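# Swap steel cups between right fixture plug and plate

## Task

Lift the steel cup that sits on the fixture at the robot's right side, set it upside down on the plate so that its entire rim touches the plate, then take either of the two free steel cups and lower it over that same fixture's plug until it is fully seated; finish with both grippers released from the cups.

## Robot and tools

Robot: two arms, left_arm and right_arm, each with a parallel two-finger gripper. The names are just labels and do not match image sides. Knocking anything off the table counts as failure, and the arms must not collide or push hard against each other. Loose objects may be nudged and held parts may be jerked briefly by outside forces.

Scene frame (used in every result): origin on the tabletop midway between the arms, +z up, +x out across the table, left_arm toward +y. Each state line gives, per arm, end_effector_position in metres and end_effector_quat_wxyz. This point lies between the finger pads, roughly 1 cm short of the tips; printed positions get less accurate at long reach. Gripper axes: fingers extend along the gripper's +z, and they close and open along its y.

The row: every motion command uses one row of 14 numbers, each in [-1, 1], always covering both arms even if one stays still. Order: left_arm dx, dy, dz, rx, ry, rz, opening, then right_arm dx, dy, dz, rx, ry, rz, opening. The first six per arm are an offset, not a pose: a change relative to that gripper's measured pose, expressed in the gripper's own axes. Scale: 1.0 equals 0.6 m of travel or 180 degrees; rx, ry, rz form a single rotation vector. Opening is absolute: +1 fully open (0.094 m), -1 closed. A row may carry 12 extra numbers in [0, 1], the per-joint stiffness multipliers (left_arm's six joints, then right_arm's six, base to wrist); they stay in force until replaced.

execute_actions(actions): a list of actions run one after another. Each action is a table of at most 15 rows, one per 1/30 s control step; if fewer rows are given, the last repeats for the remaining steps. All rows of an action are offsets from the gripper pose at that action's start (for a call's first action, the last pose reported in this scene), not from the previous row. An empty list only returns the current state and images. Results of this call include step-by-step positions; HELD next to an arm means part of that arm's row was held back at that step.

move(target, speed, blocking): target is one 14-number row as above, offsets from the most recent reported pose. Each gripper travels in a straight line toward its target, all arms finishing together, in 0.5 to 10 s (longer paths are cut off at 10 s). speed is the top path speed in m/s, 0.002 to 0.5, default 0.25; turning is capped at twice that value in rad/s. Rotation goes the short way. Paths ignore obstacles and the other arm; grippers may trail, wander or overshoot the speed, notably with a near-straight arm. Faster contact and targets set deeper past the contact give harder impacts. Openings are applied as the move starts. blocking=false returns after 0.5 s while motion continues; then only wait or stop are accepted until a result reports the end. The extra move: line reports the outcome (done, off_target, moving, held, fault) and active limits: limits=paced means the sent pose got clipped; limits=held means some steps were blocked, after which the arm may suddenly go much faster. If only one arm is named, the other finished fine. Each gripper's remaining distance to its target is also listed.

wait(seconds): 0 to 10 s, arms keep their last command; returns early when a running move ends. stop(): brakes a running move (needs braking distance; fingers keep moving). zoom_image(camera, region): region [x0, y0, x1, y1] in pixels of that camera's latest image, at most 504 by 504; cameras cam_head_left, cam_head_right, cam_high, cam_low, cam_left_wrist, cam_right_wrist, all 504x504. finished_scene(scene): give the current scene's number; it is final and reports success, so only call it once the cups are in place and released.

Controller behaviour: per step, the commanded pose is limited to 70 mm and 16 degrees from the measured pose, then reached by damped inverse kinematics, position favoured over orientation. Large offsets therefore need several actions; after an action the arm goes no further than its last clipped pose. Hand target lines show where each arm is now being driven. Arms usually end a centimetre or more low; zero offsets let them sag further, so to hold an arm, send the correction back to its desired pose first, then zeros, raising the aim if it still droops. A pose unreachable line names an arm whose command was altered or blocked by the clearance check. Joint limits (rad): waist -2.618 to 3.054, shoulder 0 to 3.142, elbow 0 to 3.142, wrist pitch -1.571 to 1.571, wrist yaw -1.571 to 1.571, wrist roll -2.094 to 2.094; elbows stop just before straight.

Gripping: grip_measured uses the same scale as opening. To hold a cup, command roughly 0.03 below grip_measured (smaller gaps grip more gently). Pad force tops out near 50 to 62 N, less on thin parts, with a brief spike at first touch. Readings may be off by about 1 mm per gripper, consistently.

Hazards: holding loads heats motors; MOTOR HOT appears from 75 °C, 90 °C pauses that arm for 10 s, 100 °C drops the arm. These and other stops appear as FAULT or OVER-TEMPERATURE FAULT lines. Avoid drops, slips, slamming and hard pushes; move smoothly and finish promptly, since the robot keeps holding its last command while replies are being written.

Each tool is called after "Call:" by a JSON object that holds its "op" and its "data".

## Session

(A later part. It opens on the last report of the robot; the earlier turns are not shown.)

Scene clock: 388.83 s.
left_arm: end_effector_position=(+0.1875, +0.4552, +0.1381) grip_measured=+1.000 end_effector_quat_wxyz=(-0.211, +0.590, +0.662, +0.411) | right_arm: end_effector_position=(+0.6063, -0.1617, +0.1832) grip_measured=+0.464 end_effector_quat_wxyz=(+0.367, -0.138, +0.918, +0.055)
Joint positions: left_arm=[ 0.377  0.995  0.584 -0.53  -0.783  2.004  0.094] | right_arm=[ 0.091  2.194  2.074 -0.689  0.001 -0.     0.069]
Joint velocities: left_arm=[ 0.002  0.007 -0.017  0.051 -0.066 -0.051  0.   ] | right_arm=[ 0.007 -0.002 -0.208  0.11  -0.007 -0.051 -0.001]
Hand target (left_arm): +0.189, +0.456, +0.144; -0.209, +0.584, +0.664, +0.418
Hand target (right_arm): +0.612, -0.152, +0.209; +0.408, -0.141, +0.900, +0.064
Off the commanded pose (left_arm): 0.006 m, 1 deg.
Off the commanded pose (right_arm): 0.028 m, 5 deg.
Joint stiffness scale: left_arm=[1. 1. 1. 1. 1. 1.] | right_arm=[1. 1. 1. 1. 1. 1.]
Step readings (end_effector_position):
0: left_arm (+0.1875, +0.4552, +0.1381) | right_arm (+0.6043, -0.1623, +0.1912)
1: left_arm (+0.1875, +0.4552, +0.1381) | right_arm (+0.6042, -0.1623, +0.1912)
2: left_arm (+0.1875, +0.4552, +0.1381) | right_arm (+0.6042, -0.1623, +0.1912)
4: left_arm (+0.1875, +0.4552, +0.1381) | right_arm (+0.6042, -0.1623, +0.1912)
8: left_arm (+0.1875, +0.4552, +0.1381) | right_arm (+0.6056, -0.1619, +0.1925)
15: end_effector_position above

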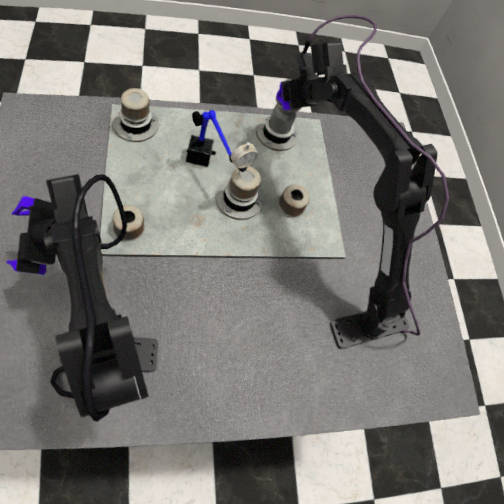

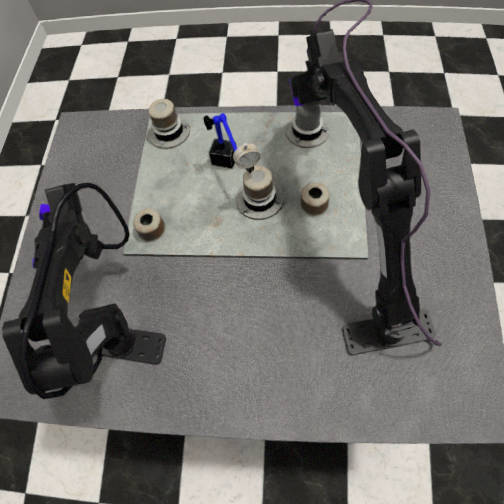

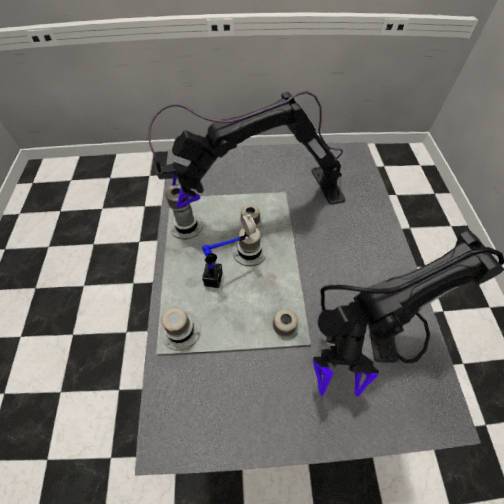

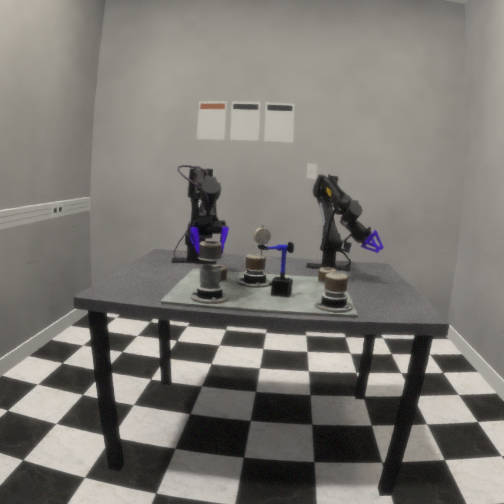

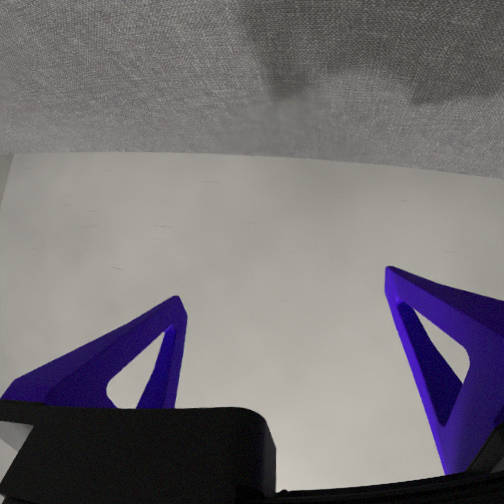

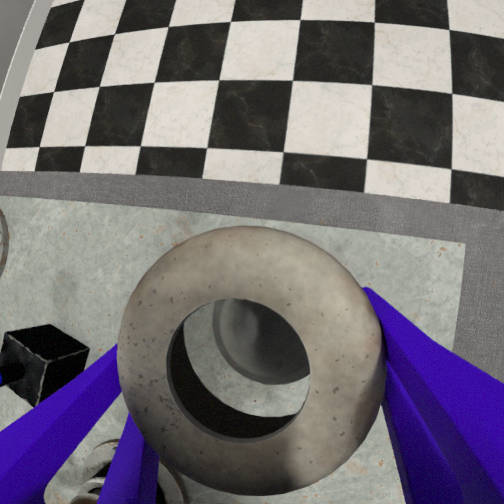

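Call:
{"op": "execute_actions", "data": {"actions": []}}

Scene clock: 389.43 s.
left_arm: end_effector_position=(+0.1875, +0.4552, +0.1381) grip_measured=+1.000 end_effector_quat_wxyz=(-0.211, +0.590, +0.662, +0.411) | right_arm: end_effector_position=(+0.6063, -0.1617, +0.1786) grip_measured=+0.464 end_effector_quat_wxyz=(+0.366, -0.138, +0.918, +0.055)
Joint positions: left_arm=[ 0.377  0.995  0.584 -0.53  -0.783  2.004  0.094] | right_arm=[ 0.091  2.194  2.057 -0.675  0.001 -0.     0.069]
Joint velocities: left_arm=[-0.007 -0.022  0.002  0.022  0.051 -0.066  0.   ] | right_arm=[-0.012  0.002  0.007 -0.022 -0.051  0.051 -0.001]
Hand target (left_arm): +0.189, +0.456, +0.144; -0.209, +0.584, +0.664, +0.418
Hand target (right_arm): +0.612, -0.152, +0.209; +0.408, -0.141, +0.900, +0.064
Off the commanded pose (left_arm): 0.006 m, 1 deg.
Off the commanded pose (right_arm): 0.032 m, 5 deg.
Joint stiffness scale: left_arm=[1. 1. 1. 1. 1. 1.] | right_arm=[1. 1. 1. 1. 1. 1.]

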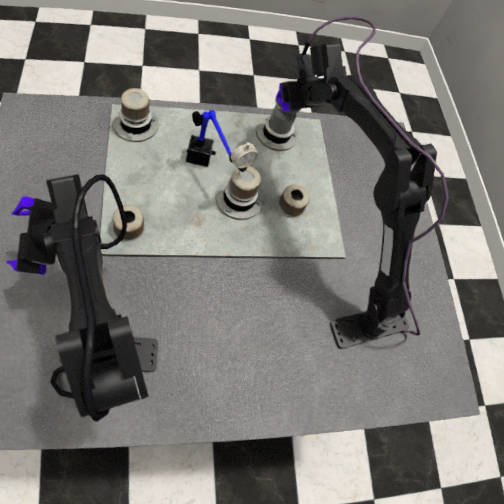

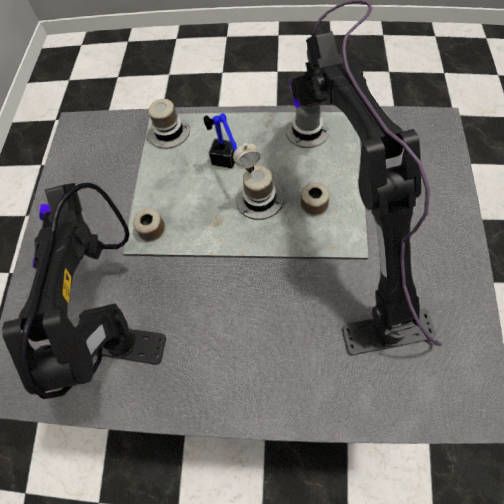

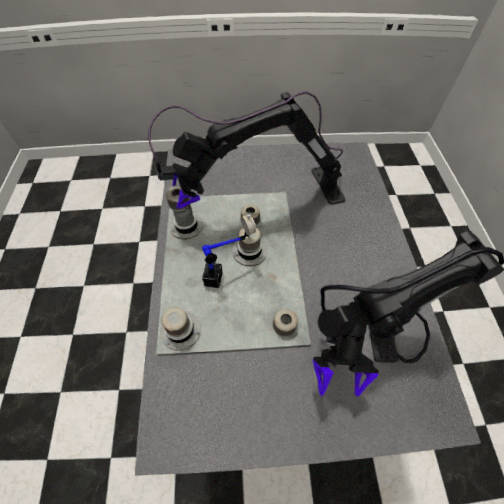

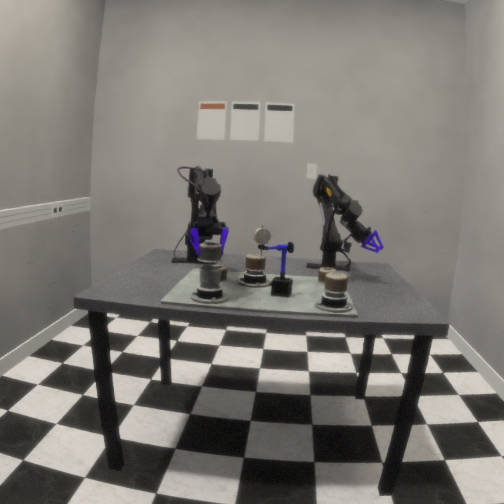

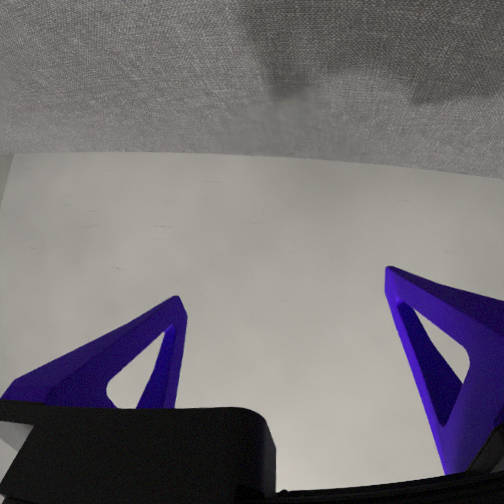

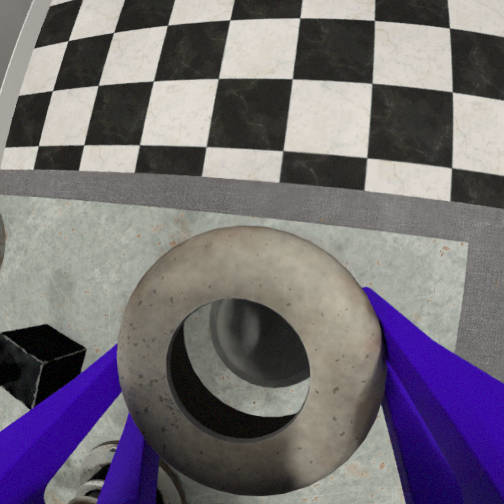

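Call:
{"op": "execute_actions", "data": {"actions": [[[0.0075,0.0054,-0.0041,-0.0026,0.0032,-0.0044,1,-0.0448,0.0125,-0.0231,-0.003,-0.031,-0.003,0.42],[0.0075,0.0054,-0.0041,-0.0026,0.0032,-0.0044,1,-0.0435,0.0125,-0.0217,-0.003,-0.031,-0.003,0.42],[0.0075,0.0054,-0.0041,-0.0026,0.0032,-0.0044,1,-0.0422,0.0125,-0.0203,-0.003,-0.031,-0.003,0.42],[0.0075,0.0054,-0.0041,-0.0026,0.0032,-0.0044,1,-0.0409,0.0125,-0.019,-0.003,-0.031,-0.003,0.42],[0.0075,0.0054,-0.0041,-0.0026,0.0032,-0.0044,1,-0.0396,0.0125,-0.0176,-0.003,-0.031,-0.003,0.42],[0.0075,0.0054,-0.0041,-0.0026,0.0032,-0.0044,1,-0.0383,0.0125,-0.0162,-0.003,-0.031,-0.003,0.42],[0.0075,0.0054,-0.0041,-0.0026,0.0032,-0.0044,1,-0.037,0.0125,-0.0149,-0.003,-0.031,-0.003,0.42],[0.0075,0.0054,-0.0041,-0.0026,0.0032,-0.0044,1,-0.0357,0.0125,-0.0135,-0.003,-0.031,-0.003,0.42],[0.0075,0.0054,-0.0041,-0.0026,0.0032,-0.0044,1,-0.0344,0.0125,-0.0121,-0.003,-0.031,-0.003,0.42],[0.0075,0.0054,-0.0041,-0.0026,0.0032,-0.0044,1,-0.0331,0.0125,-0.0108,-0.003,-0.031,-0.003,0.42],[0.0075,0.0054,-0.0041,-0.0026,0.0032,-0.0044,1,-0.0318,0.0125,-0.0094,-0.003,-0.031,-0.003,0.42],[0.0075,0.0054,-0.0041,-0.0026,0.0032,-0.0044,1,-0.0305,0.0125,-0.008,-0.003,-0.031,-0.003,0.42],[0.0075,0.0054,-0.0041,-0.0026,0.0032,-0.0044,1,-0.0292,0.0125,-0.0067,-0.003,-0.031,-0.003,0.42],[0.0075,0.0054,-0.0041,-0.0026,0.0032,-0.0044,1,-0.028,0.0125,-0.0054,-0.003,-0.031,-0.003,0.42],[0.0075,0.0054,-0.0041,-0.0026,0.0032,-0.0044,1,-0.027,0.0125,-0.0043,-0.003,-0.031,-0.003,0.42]]]}}

Call:
{"op": "wait", "data": {"seconds": 0.5}}

Call:
{"op": "zoom_image", "data": {"camera": "cam_right_wrist", "region": [140, 260, 340, 460]}}

Call:
{"op": "zoom_image", "data": {"camera": "cam_low", "region": [170, 220, 260, 310]}}

Scene clock: 414.47 s.
left_arm: end_effector_position=(+0.1875, +0.4552, +0.1381) grip_measured=+1.000 end_effector_quat_wxyz=(-0.211, +0.590, +0.662, +0.411) | right_arm: end_effector_position=(+0.6041, -0.1624, +0.1547) grip_measured=+0.464 end_effector_quat_wxyz=(+0.357, -0.139, +0.922, +0.053)
Joint positions: left_arm=[ 0.377  0.995  0.584 -0.53  -0.783  2.004  0.094] | right_arm=[ 0.091  2.194  1.976 -0.613  0.001 -0.     0.069]
Joint velocities: left_arm=[-0.007 -0.017  0.002 -0.037 -0.007 -0.022  0.   ] | right_arm=[-0.002  0.002 -0.144  0.022  0.022 -0.022  0.   ]
Hand target (left_arm): +0.189, +0.456, +0.144; -0.209, +0.584, +0.664, +0.418
Hand target (right_arm): +0.612, -0.152, +0.192; +0.409, -0.141, +0.899, +0.064
Off the commanded pose (left_arm): 0.006 m, 1 deg.
Off the commanded pose (right_arm): 0.040 m, 7 deg.
Joint stiffness scale: left_arm=[1. 1. 1. 1. 1. 1.] | right_arm=[1. 1. 1. 1. 1. 1.]
Step readings (end_effector_position):
0: left_arm (+0.1875, +0.4552, +0.1381) | right_arm (+0.6064, -0.1617, +0.1786)
1: left_arm (+0.1875, +0.4552, +0.1381) | right_arm (+0.6065, -0.1616, +0.1781)
2: left_arm (+0.1875, +0.4552, +0.1381) | right_arm (+0.6069, -0.1615, +0.1776)
4: left_arm (+0.1875, +0.4552, +0.1381) | right_arm (+0.6071, -0.1614, +0.1753)
8: left_arm (+0.1875, +0.4552, +0.1381) | right_arm (+0.6057, -0.1619, +0.1670)
15: end_effector_position above

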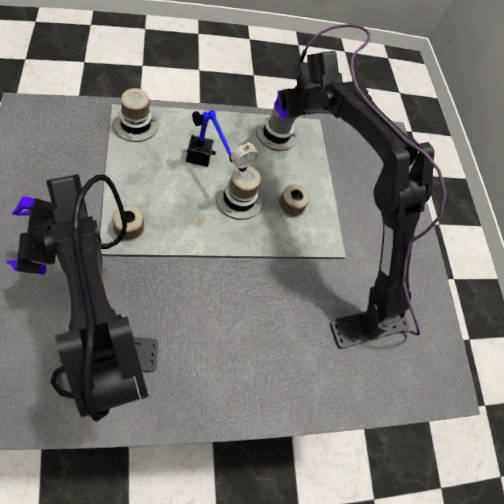

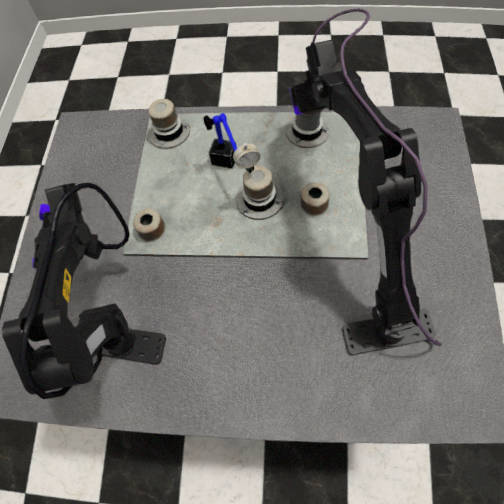

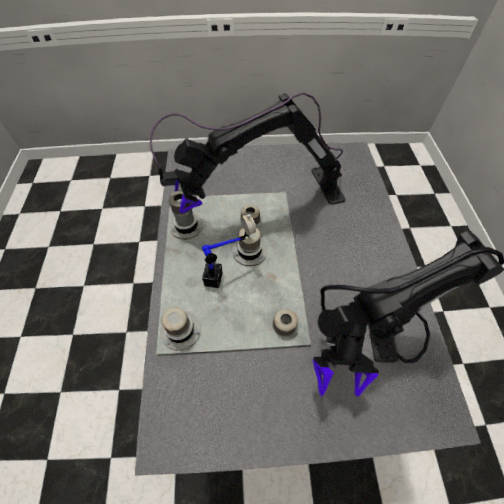

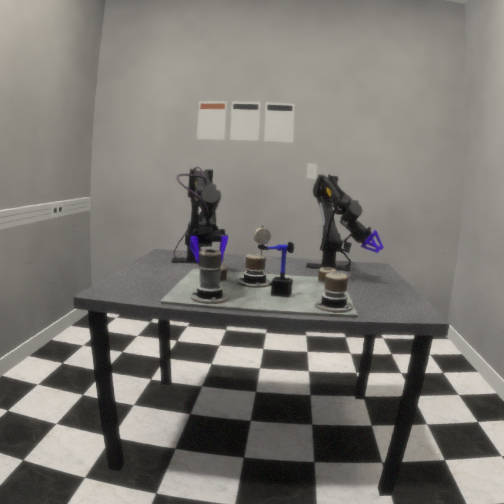

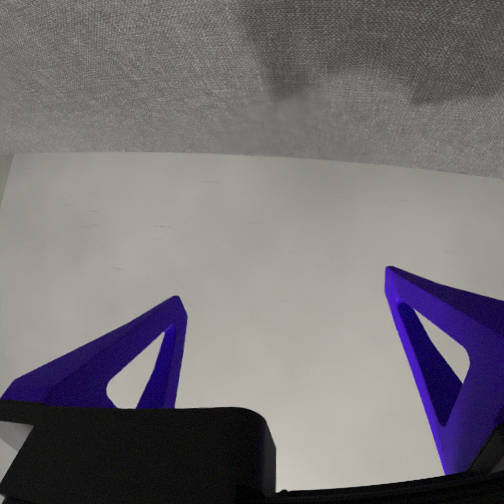

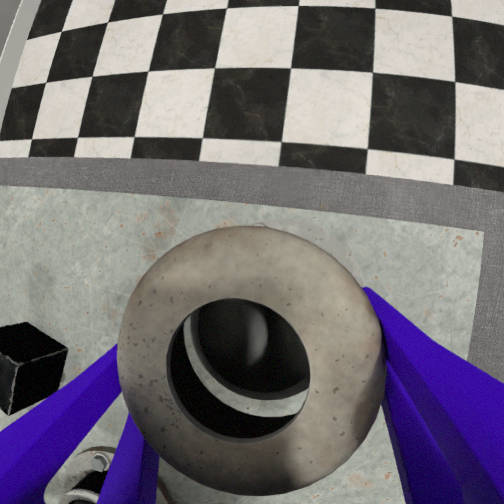

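Scene clock: 414.97 s.
left_arm: end_effector_position=(+0.1875, +0.4552, +0.1381) grip_measured=+1.000 end_effector_quat_wxyz=(-0.211, +0.590, +0.662, +0.411) | right_arm: end_effector_position=(+0.6057, -0.1619, +0.1538) grip_measured=+0.464 end_effector_quat_wxyz=(+0.361, -0.139, +0.920, +0.054)
Joint positions: left_arm=[ 0.377  0.995  0.584 -0.53  -0.783  2.004  0.094] | right_arm=[ 0.091  2.194  1.966 -0.594  0.001 -0.     0.069]
Joint velocities: left_arm=[-0.007 -0.007 -0.007 -0.022 -0.037 -0.007  0.   ] | right_arm=[ 0.022 -0.002  0.017 -0.022 -0.037 -0.051 -0.   ]
Hand target (left_arm): +0.189, +0.456, +0.144; -0.209, +0.584, +0.664, +0.418
Hand target (right_arm): +0.612, -0.152, +0.192; +0.409, -0.141, +0.899, +0.064
Off the commanded pose (left_arm): 0.006 m, 1 deg.
Off the commanded pose (right_arm): 0.040 m, 6 deg.
Joint stiffness scale: left_arm=[1. 1. 1. 1. 1. 1.] | right_arm=[1. 1. 1. 1. 1. 1.]
wait: 0.50 s; at rest by 0.20 s

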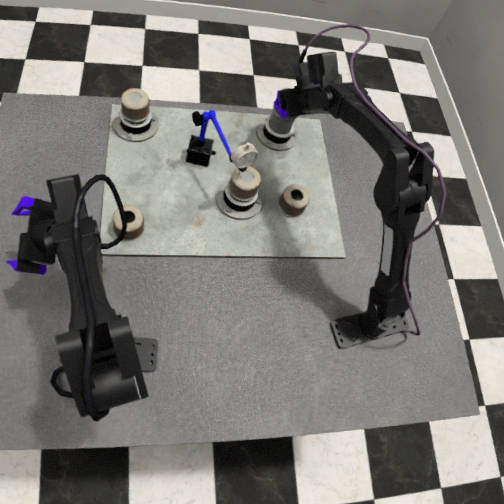

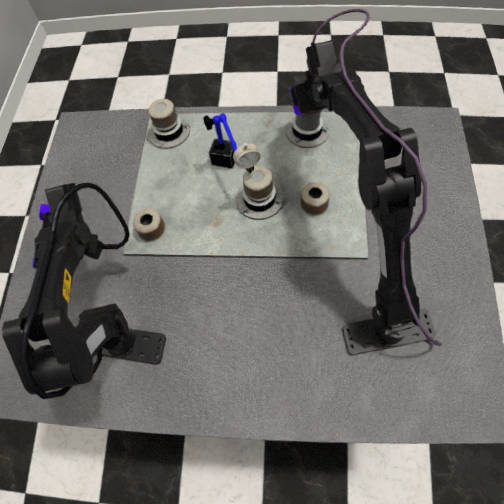

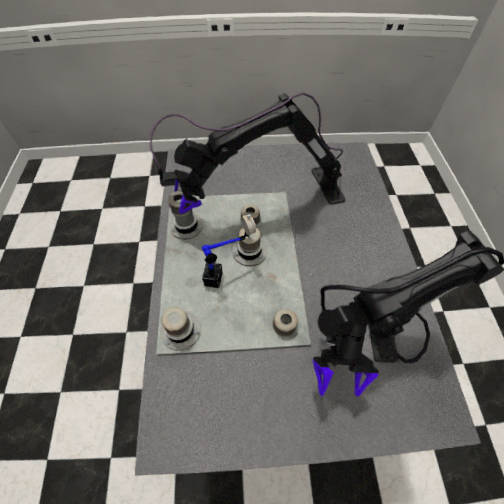

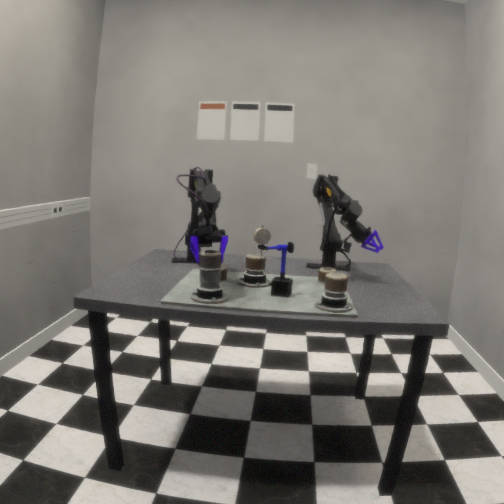

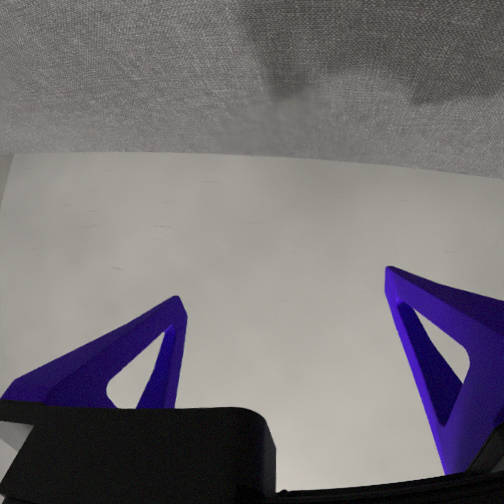

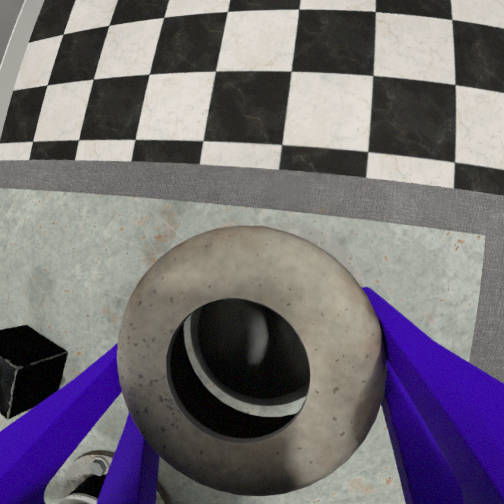

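Region (140, 260, 340, 460) of cam_right_wrist's 504x504 image, scaled by 2.520, with more detail than that image has.

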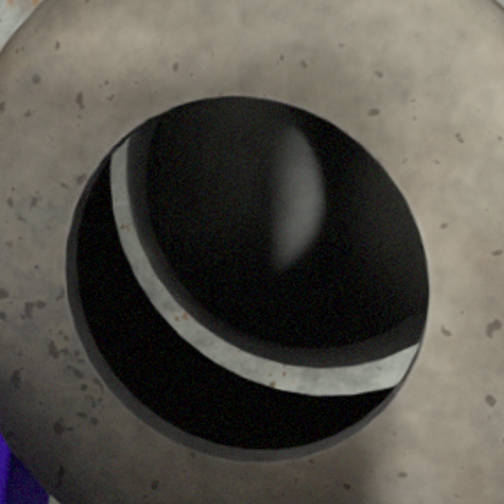

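Region (170, 220, 260, 310) of cam_low's 504x504 image, scaled by 5.600, with more detail than that image has.

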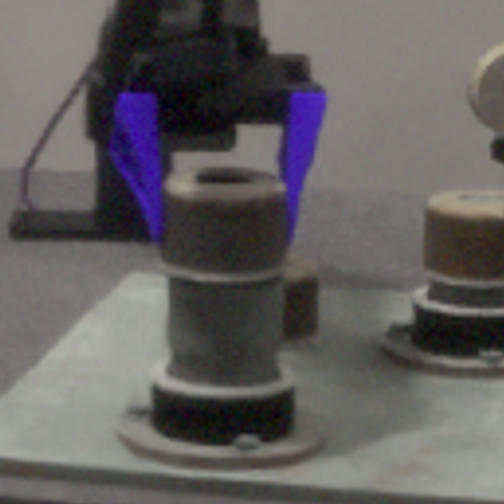

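Call:
{"op": "execute_actions", "data": {"actions": [[[0.0075,0.0054,-0.0041,-0.0026,0.0032,-0.0044,1,-0.0559,0.015,-0.0341,-0.0035,-0.0345,-0.0035,0.42],[0.0075,0.0054,-0.0041,-0.0026,0.0032,-0.0044,1,-0.0559,0.0175,-0.0341,-0.004,-0.0345,-0.004,0.42],[0.0075,0.0054,-0.0041,-0.0026,0.0032,-0.0044,1,-0.0559,0.0175,-0.0341,-0.004,-0.0345,-0.004,0.42],[0.0075,0.0054,-0.0041,-0.0026,0.0032,-0.0044,1,-0.0559,0.0175,-0.0341,-0.004,-0.0345,-0.004,0.42],[0.0075,0.0054,-0.0041,-0.0026,0.0032,-0.0044,1,-0.0559,0.0135,-0.0341,-0.003,-0.0345,-0.003,0.42]]]}}

Call:
{"op": "zoom_image", "data": {"camera": "cam_right_wrist", "region": [140, 260, 340, 460]}}

Scene clock: 449.83 s.
left_arm: end_effector_position=(+0.1875, +0.4552, +0.1381) grip_measured=+1.000 end_effector_quat_wxyz=(-0.211, +0.590, +0.662, +0.411) | right_arm: end_effector_position=(+0.6059, -0.1594, +0.1546) grip_measured=+0.464 end_effector_quat_wxyz=(+0.363, -0.140, +0.919, +0.055)
Joint positions: left_arm=[ 0.377  0.995  0.584 -0.53  -0.783  2.004  0.094] | right_arm=[ 0.095  2.194  1.966 -0.59   0.001 -0.     0.069]
Joint velocities: left_arm=[-0.027 -0.002  0.012 -0.051  0.051  0.022  0.   ] | right_arm=[-0.012  0.012 -0.007  0.037  0.007 -0.081 -0.   ]
Hand target (left_arm): +0.189, +0.456, +0.144; -0.209, +0.584, +0.664, +0.418
Hand target (right_arm): +0.612, -0.152, +0.192; +0.410, -0.141, +0.899, +0.064
Off the commanded pose (left_arm): 0.006 m, 1 deg.
Off the commanded pose (right_arm): 0.039 m, 6 deg.
Joint stiffness scale: left_arm=[1. 1. 1. 1. 1. 1.] | right_arm=[1. 1. 1. 1. 1. 1.]
Step readings (end_effector_position):
0: left_arm (+0.1875, +0.4552, +0.1381) | right_arm (+0.6059, -0.1618, +0.1539)
1: left_arm (+0.1875, +0.4552, +0.1381) | right_arm (+0.6059, -0.1618, +0.1540)
2: left_arm (+0.1875, +0.4552, +0.1381) | right_arm (+0.6059, -0.1616, +0.1540)
4: left_arm (+0.1875, +0.4552, +0.1381) | right_arm (+0.6059, -0.1606, +0.1542)
8: left_arm (+0.1875, +0.4552, +0.1381) | right_arm (+0.6057, -0.1595, +0.1544)
15: end_effector_position above

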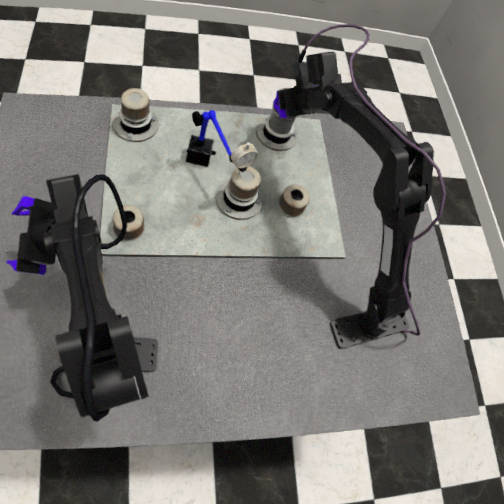

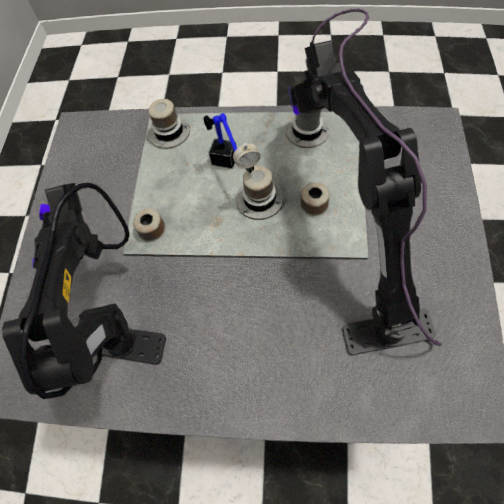

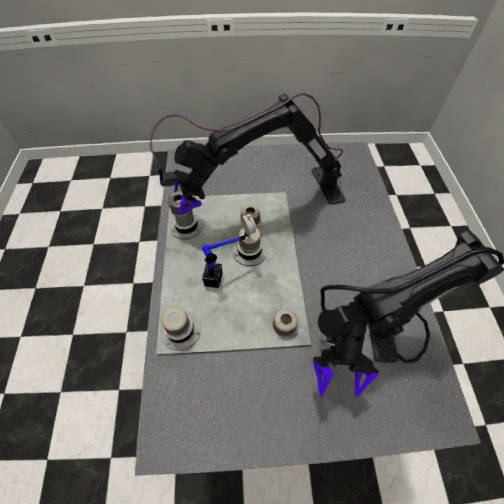

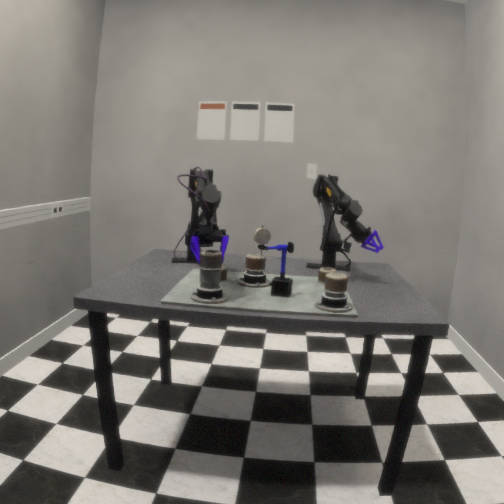

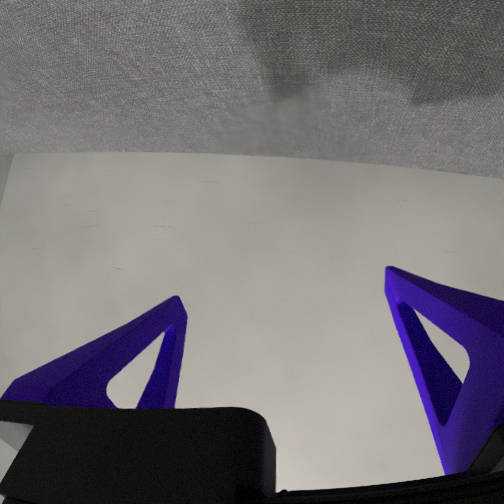

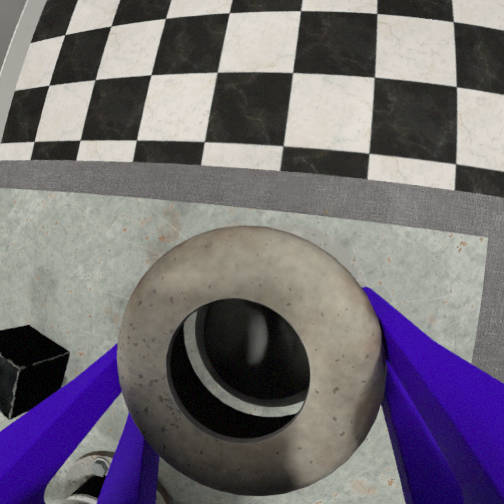

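Region (140, 260, 340, 460) of cam_right_wrist's 504x504 image, scaled by 2.520, with more detail than that image has.

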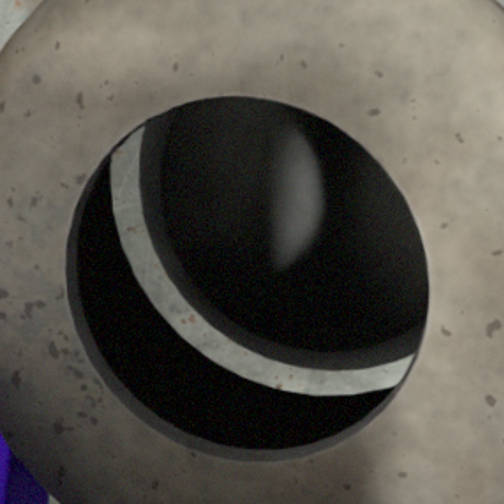

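Call:
{"op": "execute_actions", "data": {"actions": [[[0.0075,0.0054,-0.0041,-0.0026,0.0032,-0.0044,1,-0.0531,0.008,-0.0326,-0.002,-0.0331,-0.002,0.42],[0.0075,0.0054,-0.0041,-0.0026,0.0032,-0.0044,1,-0.0521,0.007,-0.0314,-0.0017,-0.0332,-0.0017,0.42],[0.0075,0.0054,-0.0041,-0.0026,0.0032,-0.0044,1,-0.0512,0.006,-0.0302,-0.0014,-0.0333,-0.0014,0.42],[0.0075,0.0054,-0.0041,-0.0026,0.0032,-0.0044,1,-0.0502,0.005,-0.0289,-0.0012,-0.0334,-0.0012,0.42],[0.0075,0.0054,-0.0041,-0.0026,0.0032,-0.0044,1,-0.0493,0.004,-0.0277,-0.001,-0.0335,-0.001,0.42],[0.0075,0.0054,-0.0041,-0.0026,0.0032,-0.0044,1,-0.0483,0.003,-0.0265,-0.0007,-0.0335,-0.0007,0.42],[0.0075,0.0054,-0.0041,-0.0026,0.0032,-0.0044,1,-0.0474,0.002,-0.0252,-0.0005,-0.0336,-0.0005,0.42],[0.0075,0.0054,-0.0041,-0.0026,0.0032,-0.0044,1,-0.0464,0.002,-0.024,-0.0005,-0.0337,-0.0005,0.42],[0.0075,0.0054,-0.0041,-0.0026,0.0032,-0.0044,1,-0.0454,0.002,-0.0228,-0.0005,-0.0338,-0.0005,0.42],[0.0075,0.0054,-0.0041,-0.0026,0.0032,-0.0044,1,-0.0445,0.002,-0.0215,-0.0005,-0.0339,-0.0005,0.42],[0.0075,0.0054,-0.0041,-0.0026,0.0032,-0.0044,1,-0.0435,0.002,-0.0203,-0.0005,-0.034,-0.0005,0.42],[0.0075,0.0054,-0.0041,-0.0026,0.0032,-0.0044,1,-0.0426,0.002,-0.0191,-0.0005,-0.034,-0.0005,0.42],[0.0075,0.0054,-0.0041,-0.0026,0.0032,-0.0044,1,-0.0416,0.002,-0.0178,-0.0005,-0.0341,-0.0005,0.42],[0.0075,0.0054,-0.0041,-0.0026,0.0032,-0.0044,1,-0.0407,0.002,-0.0166,-0.0005,-0.0342,-0.0005,0.42],[0.0075,0.0054,-0.0041,-0.0026,0.0032,-0.0044,1,-0.0397,0.002,-0.0154,-0.0005,-0.0343,-0.0005,0.42]]]}}

Call:
{"op": "wait", "data": {"seconds": 0.4}}

Call:
{"op": "zoom_image", "data": {"camera": "cam_right_wrist", "region": [140, 260, 340, 460]}}

Scene clock: 472.90 s.
left_arm: end_effector_position=(+0.1875, +0.4552, +0.1381) grip_measured=+1.000 end_effector_quat_wxyz=(-0.211, +0.590, +0.662, +0.411) | right_arm: end_effector_position=(+0.6044, -0.1599, +0.1408) grip_measured=+0.464 end_effector_quat_wxyz=(+0.360, -0.140, +0.921, +0.054)
Joint positions: left_arm=[ 0.377  0.995  0.584 -0.53  -0.783  2.004  0.094] | right_arm=[ 0.095  2.194  1.916 -0.547  0.001 -0.     0.069]
Joint velocities: left_arm=[-0.027 -0.012  0.002  0.007 -0.007 -0.037  0.   ] | right_arm=[-0.002 -0.007 -0.129  0.168 -0.022  0.066 -0.002]
Hand target (left_arm): +0.189, +0.456, +0.144; -0.209, +0.584, +0.664, +0.418
Hand target (right_arm): +0.614, -0.156, +0.178; +0.411, -0.138, +0.899, +0.063
Off the commanded pose (left_arm): 0.006 m, 1 deg.
Off the commanded pose (right_arm): 0.039 m, 7 deg.
Joint stiffness scale: left_arm=[1. 1. 1. 1. 1. 1.] | right_arm=[1. 1. 1. 1. 1. 1.]
Step readings (end_effector_position):
0: left_arm (+0.1875, +0.4552, +0.1381) | right_arm (+0.6059, -0.1594, +0.1546)
1: left_arm (+0.1875, +0.4552, +0.1381) | right_arm (+0.6059, -0.1594, +0.1546)
2: left_arm (+0.1875, +0.4552, +0.1381) | right_arm (+0.6061, -0.1594, +0.1548)
4: left_arm (+0.1875, +0.4552, +0.1381) | right_arm (+0.6065, -0.1593, +0.1544)
8: left_arm (+0.1875, +0.4552, +0.1381) | right_arm (+0.6061, -0.1594, +0.1500)
15: end_effector_position above

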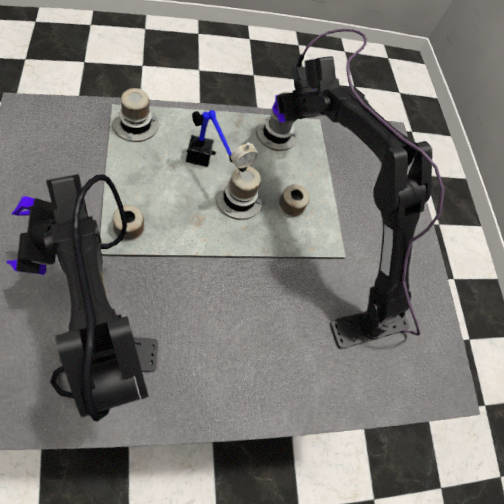

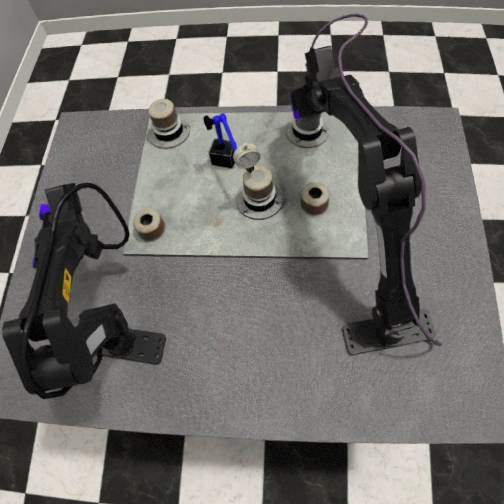

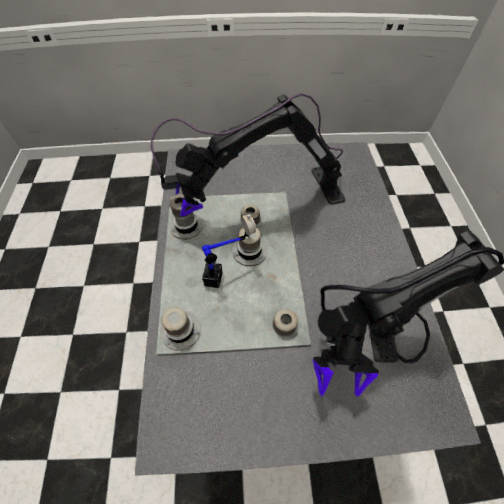

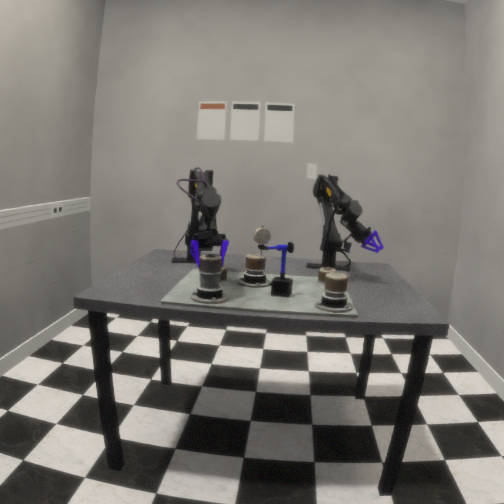

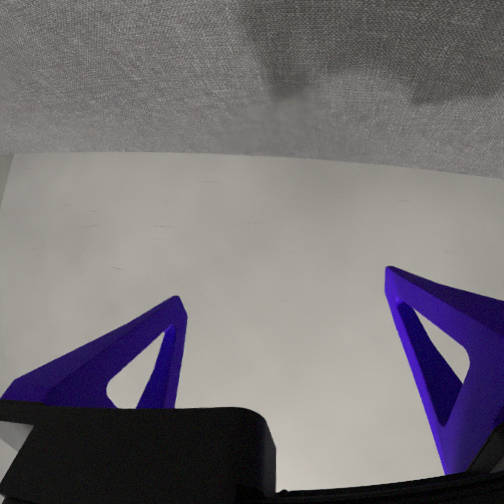

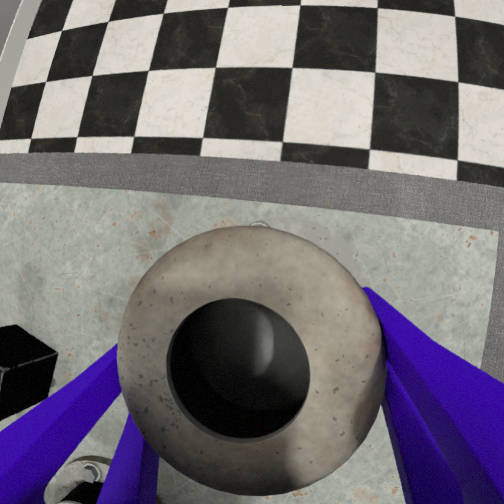

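Scene clock: 473.30 s.
left_arm: end_effector_position=(+0.1875, +0.4552, +0.1381) grip_measured=+1.000 end_effector_quat_wxyz=(-0.211, +0.590, +0.662, +0.411) | right_arm: end_effector_position=(+0.6048, -0.1598, +0.1394) grip_measured=+0.464 end_effector_quat_wxyz=(+0.361, -0.140, +0.920, +0.055)
Joint positions: left_arm=[ 0.377  0.995  0.584 -0.53  -0.783  2.004  0.094] | right_arm=[ 0.095  2.194  1.909 -0.538  0.001 -0.     0.069]
Joint velocities: left_arm=[ 0.012 -0.007  0.002 -0.066 -0.022  0.007  0.   ] | right_arm=[-0.007 -0.002  0.002 -0.022  0.022 -0.007 -0.   ]
Hand target (left_arm): +0.189, +0.456, +0.144; -0.209, +0.584, +0.664, +0.418
Hand target (right_arm): +0.614, -0.156, +0.178; +0.411, -0.138, +0.899, +0.062
Off the commanded pose (left_arm): 0.006 m, 1 deg.
Off the commanded pose (right_arm): 0.040 m, 6 deg.
Joint stiffness scale: left_arm=[1. 1. 1. 1. 1. 1.] | right_arm=[1. 1. 1. 1. 1. 1.]
wait: 0.40 s; at rest by 0.17 s

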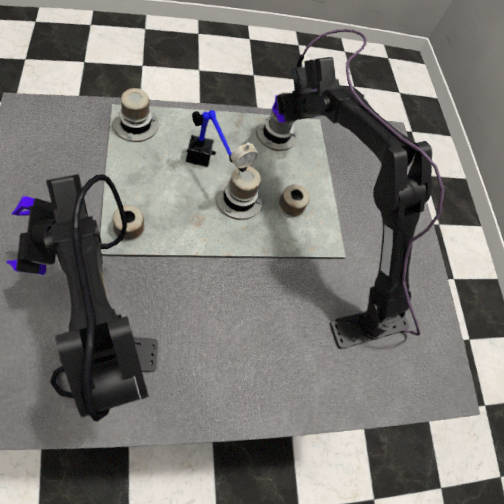

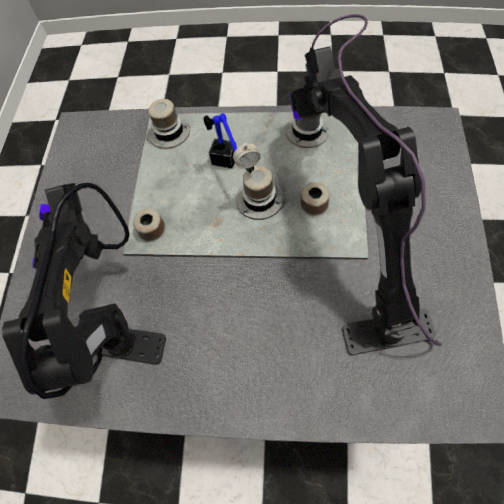

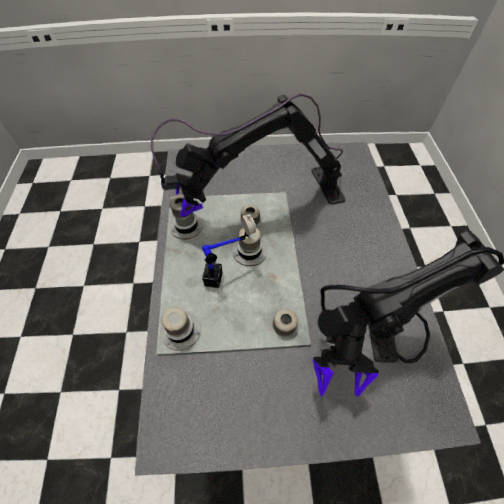

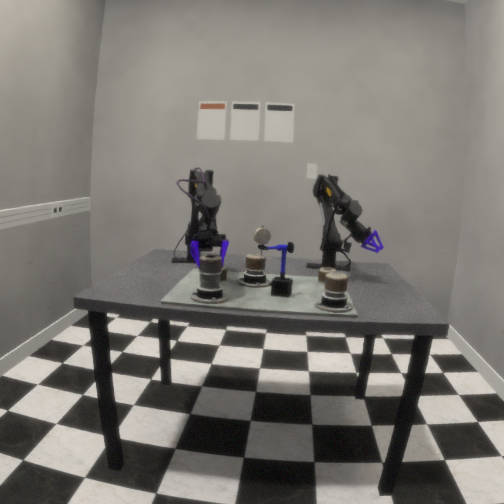

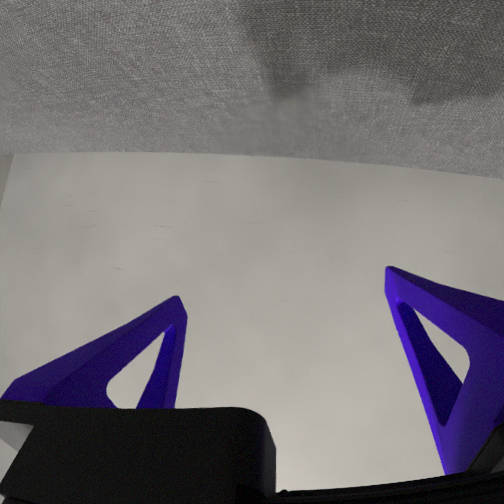

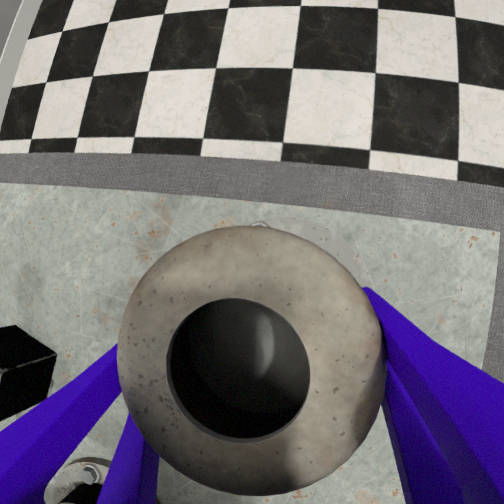

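Region (140, 260, 340, 460) of cam_right_wrist's 504x504 image, scaled by 2.520, with more detail than that image has.

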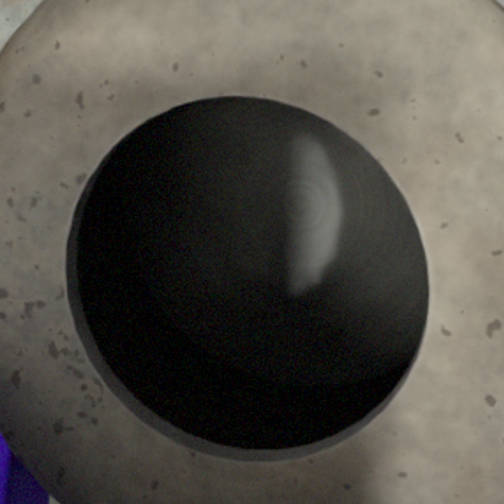

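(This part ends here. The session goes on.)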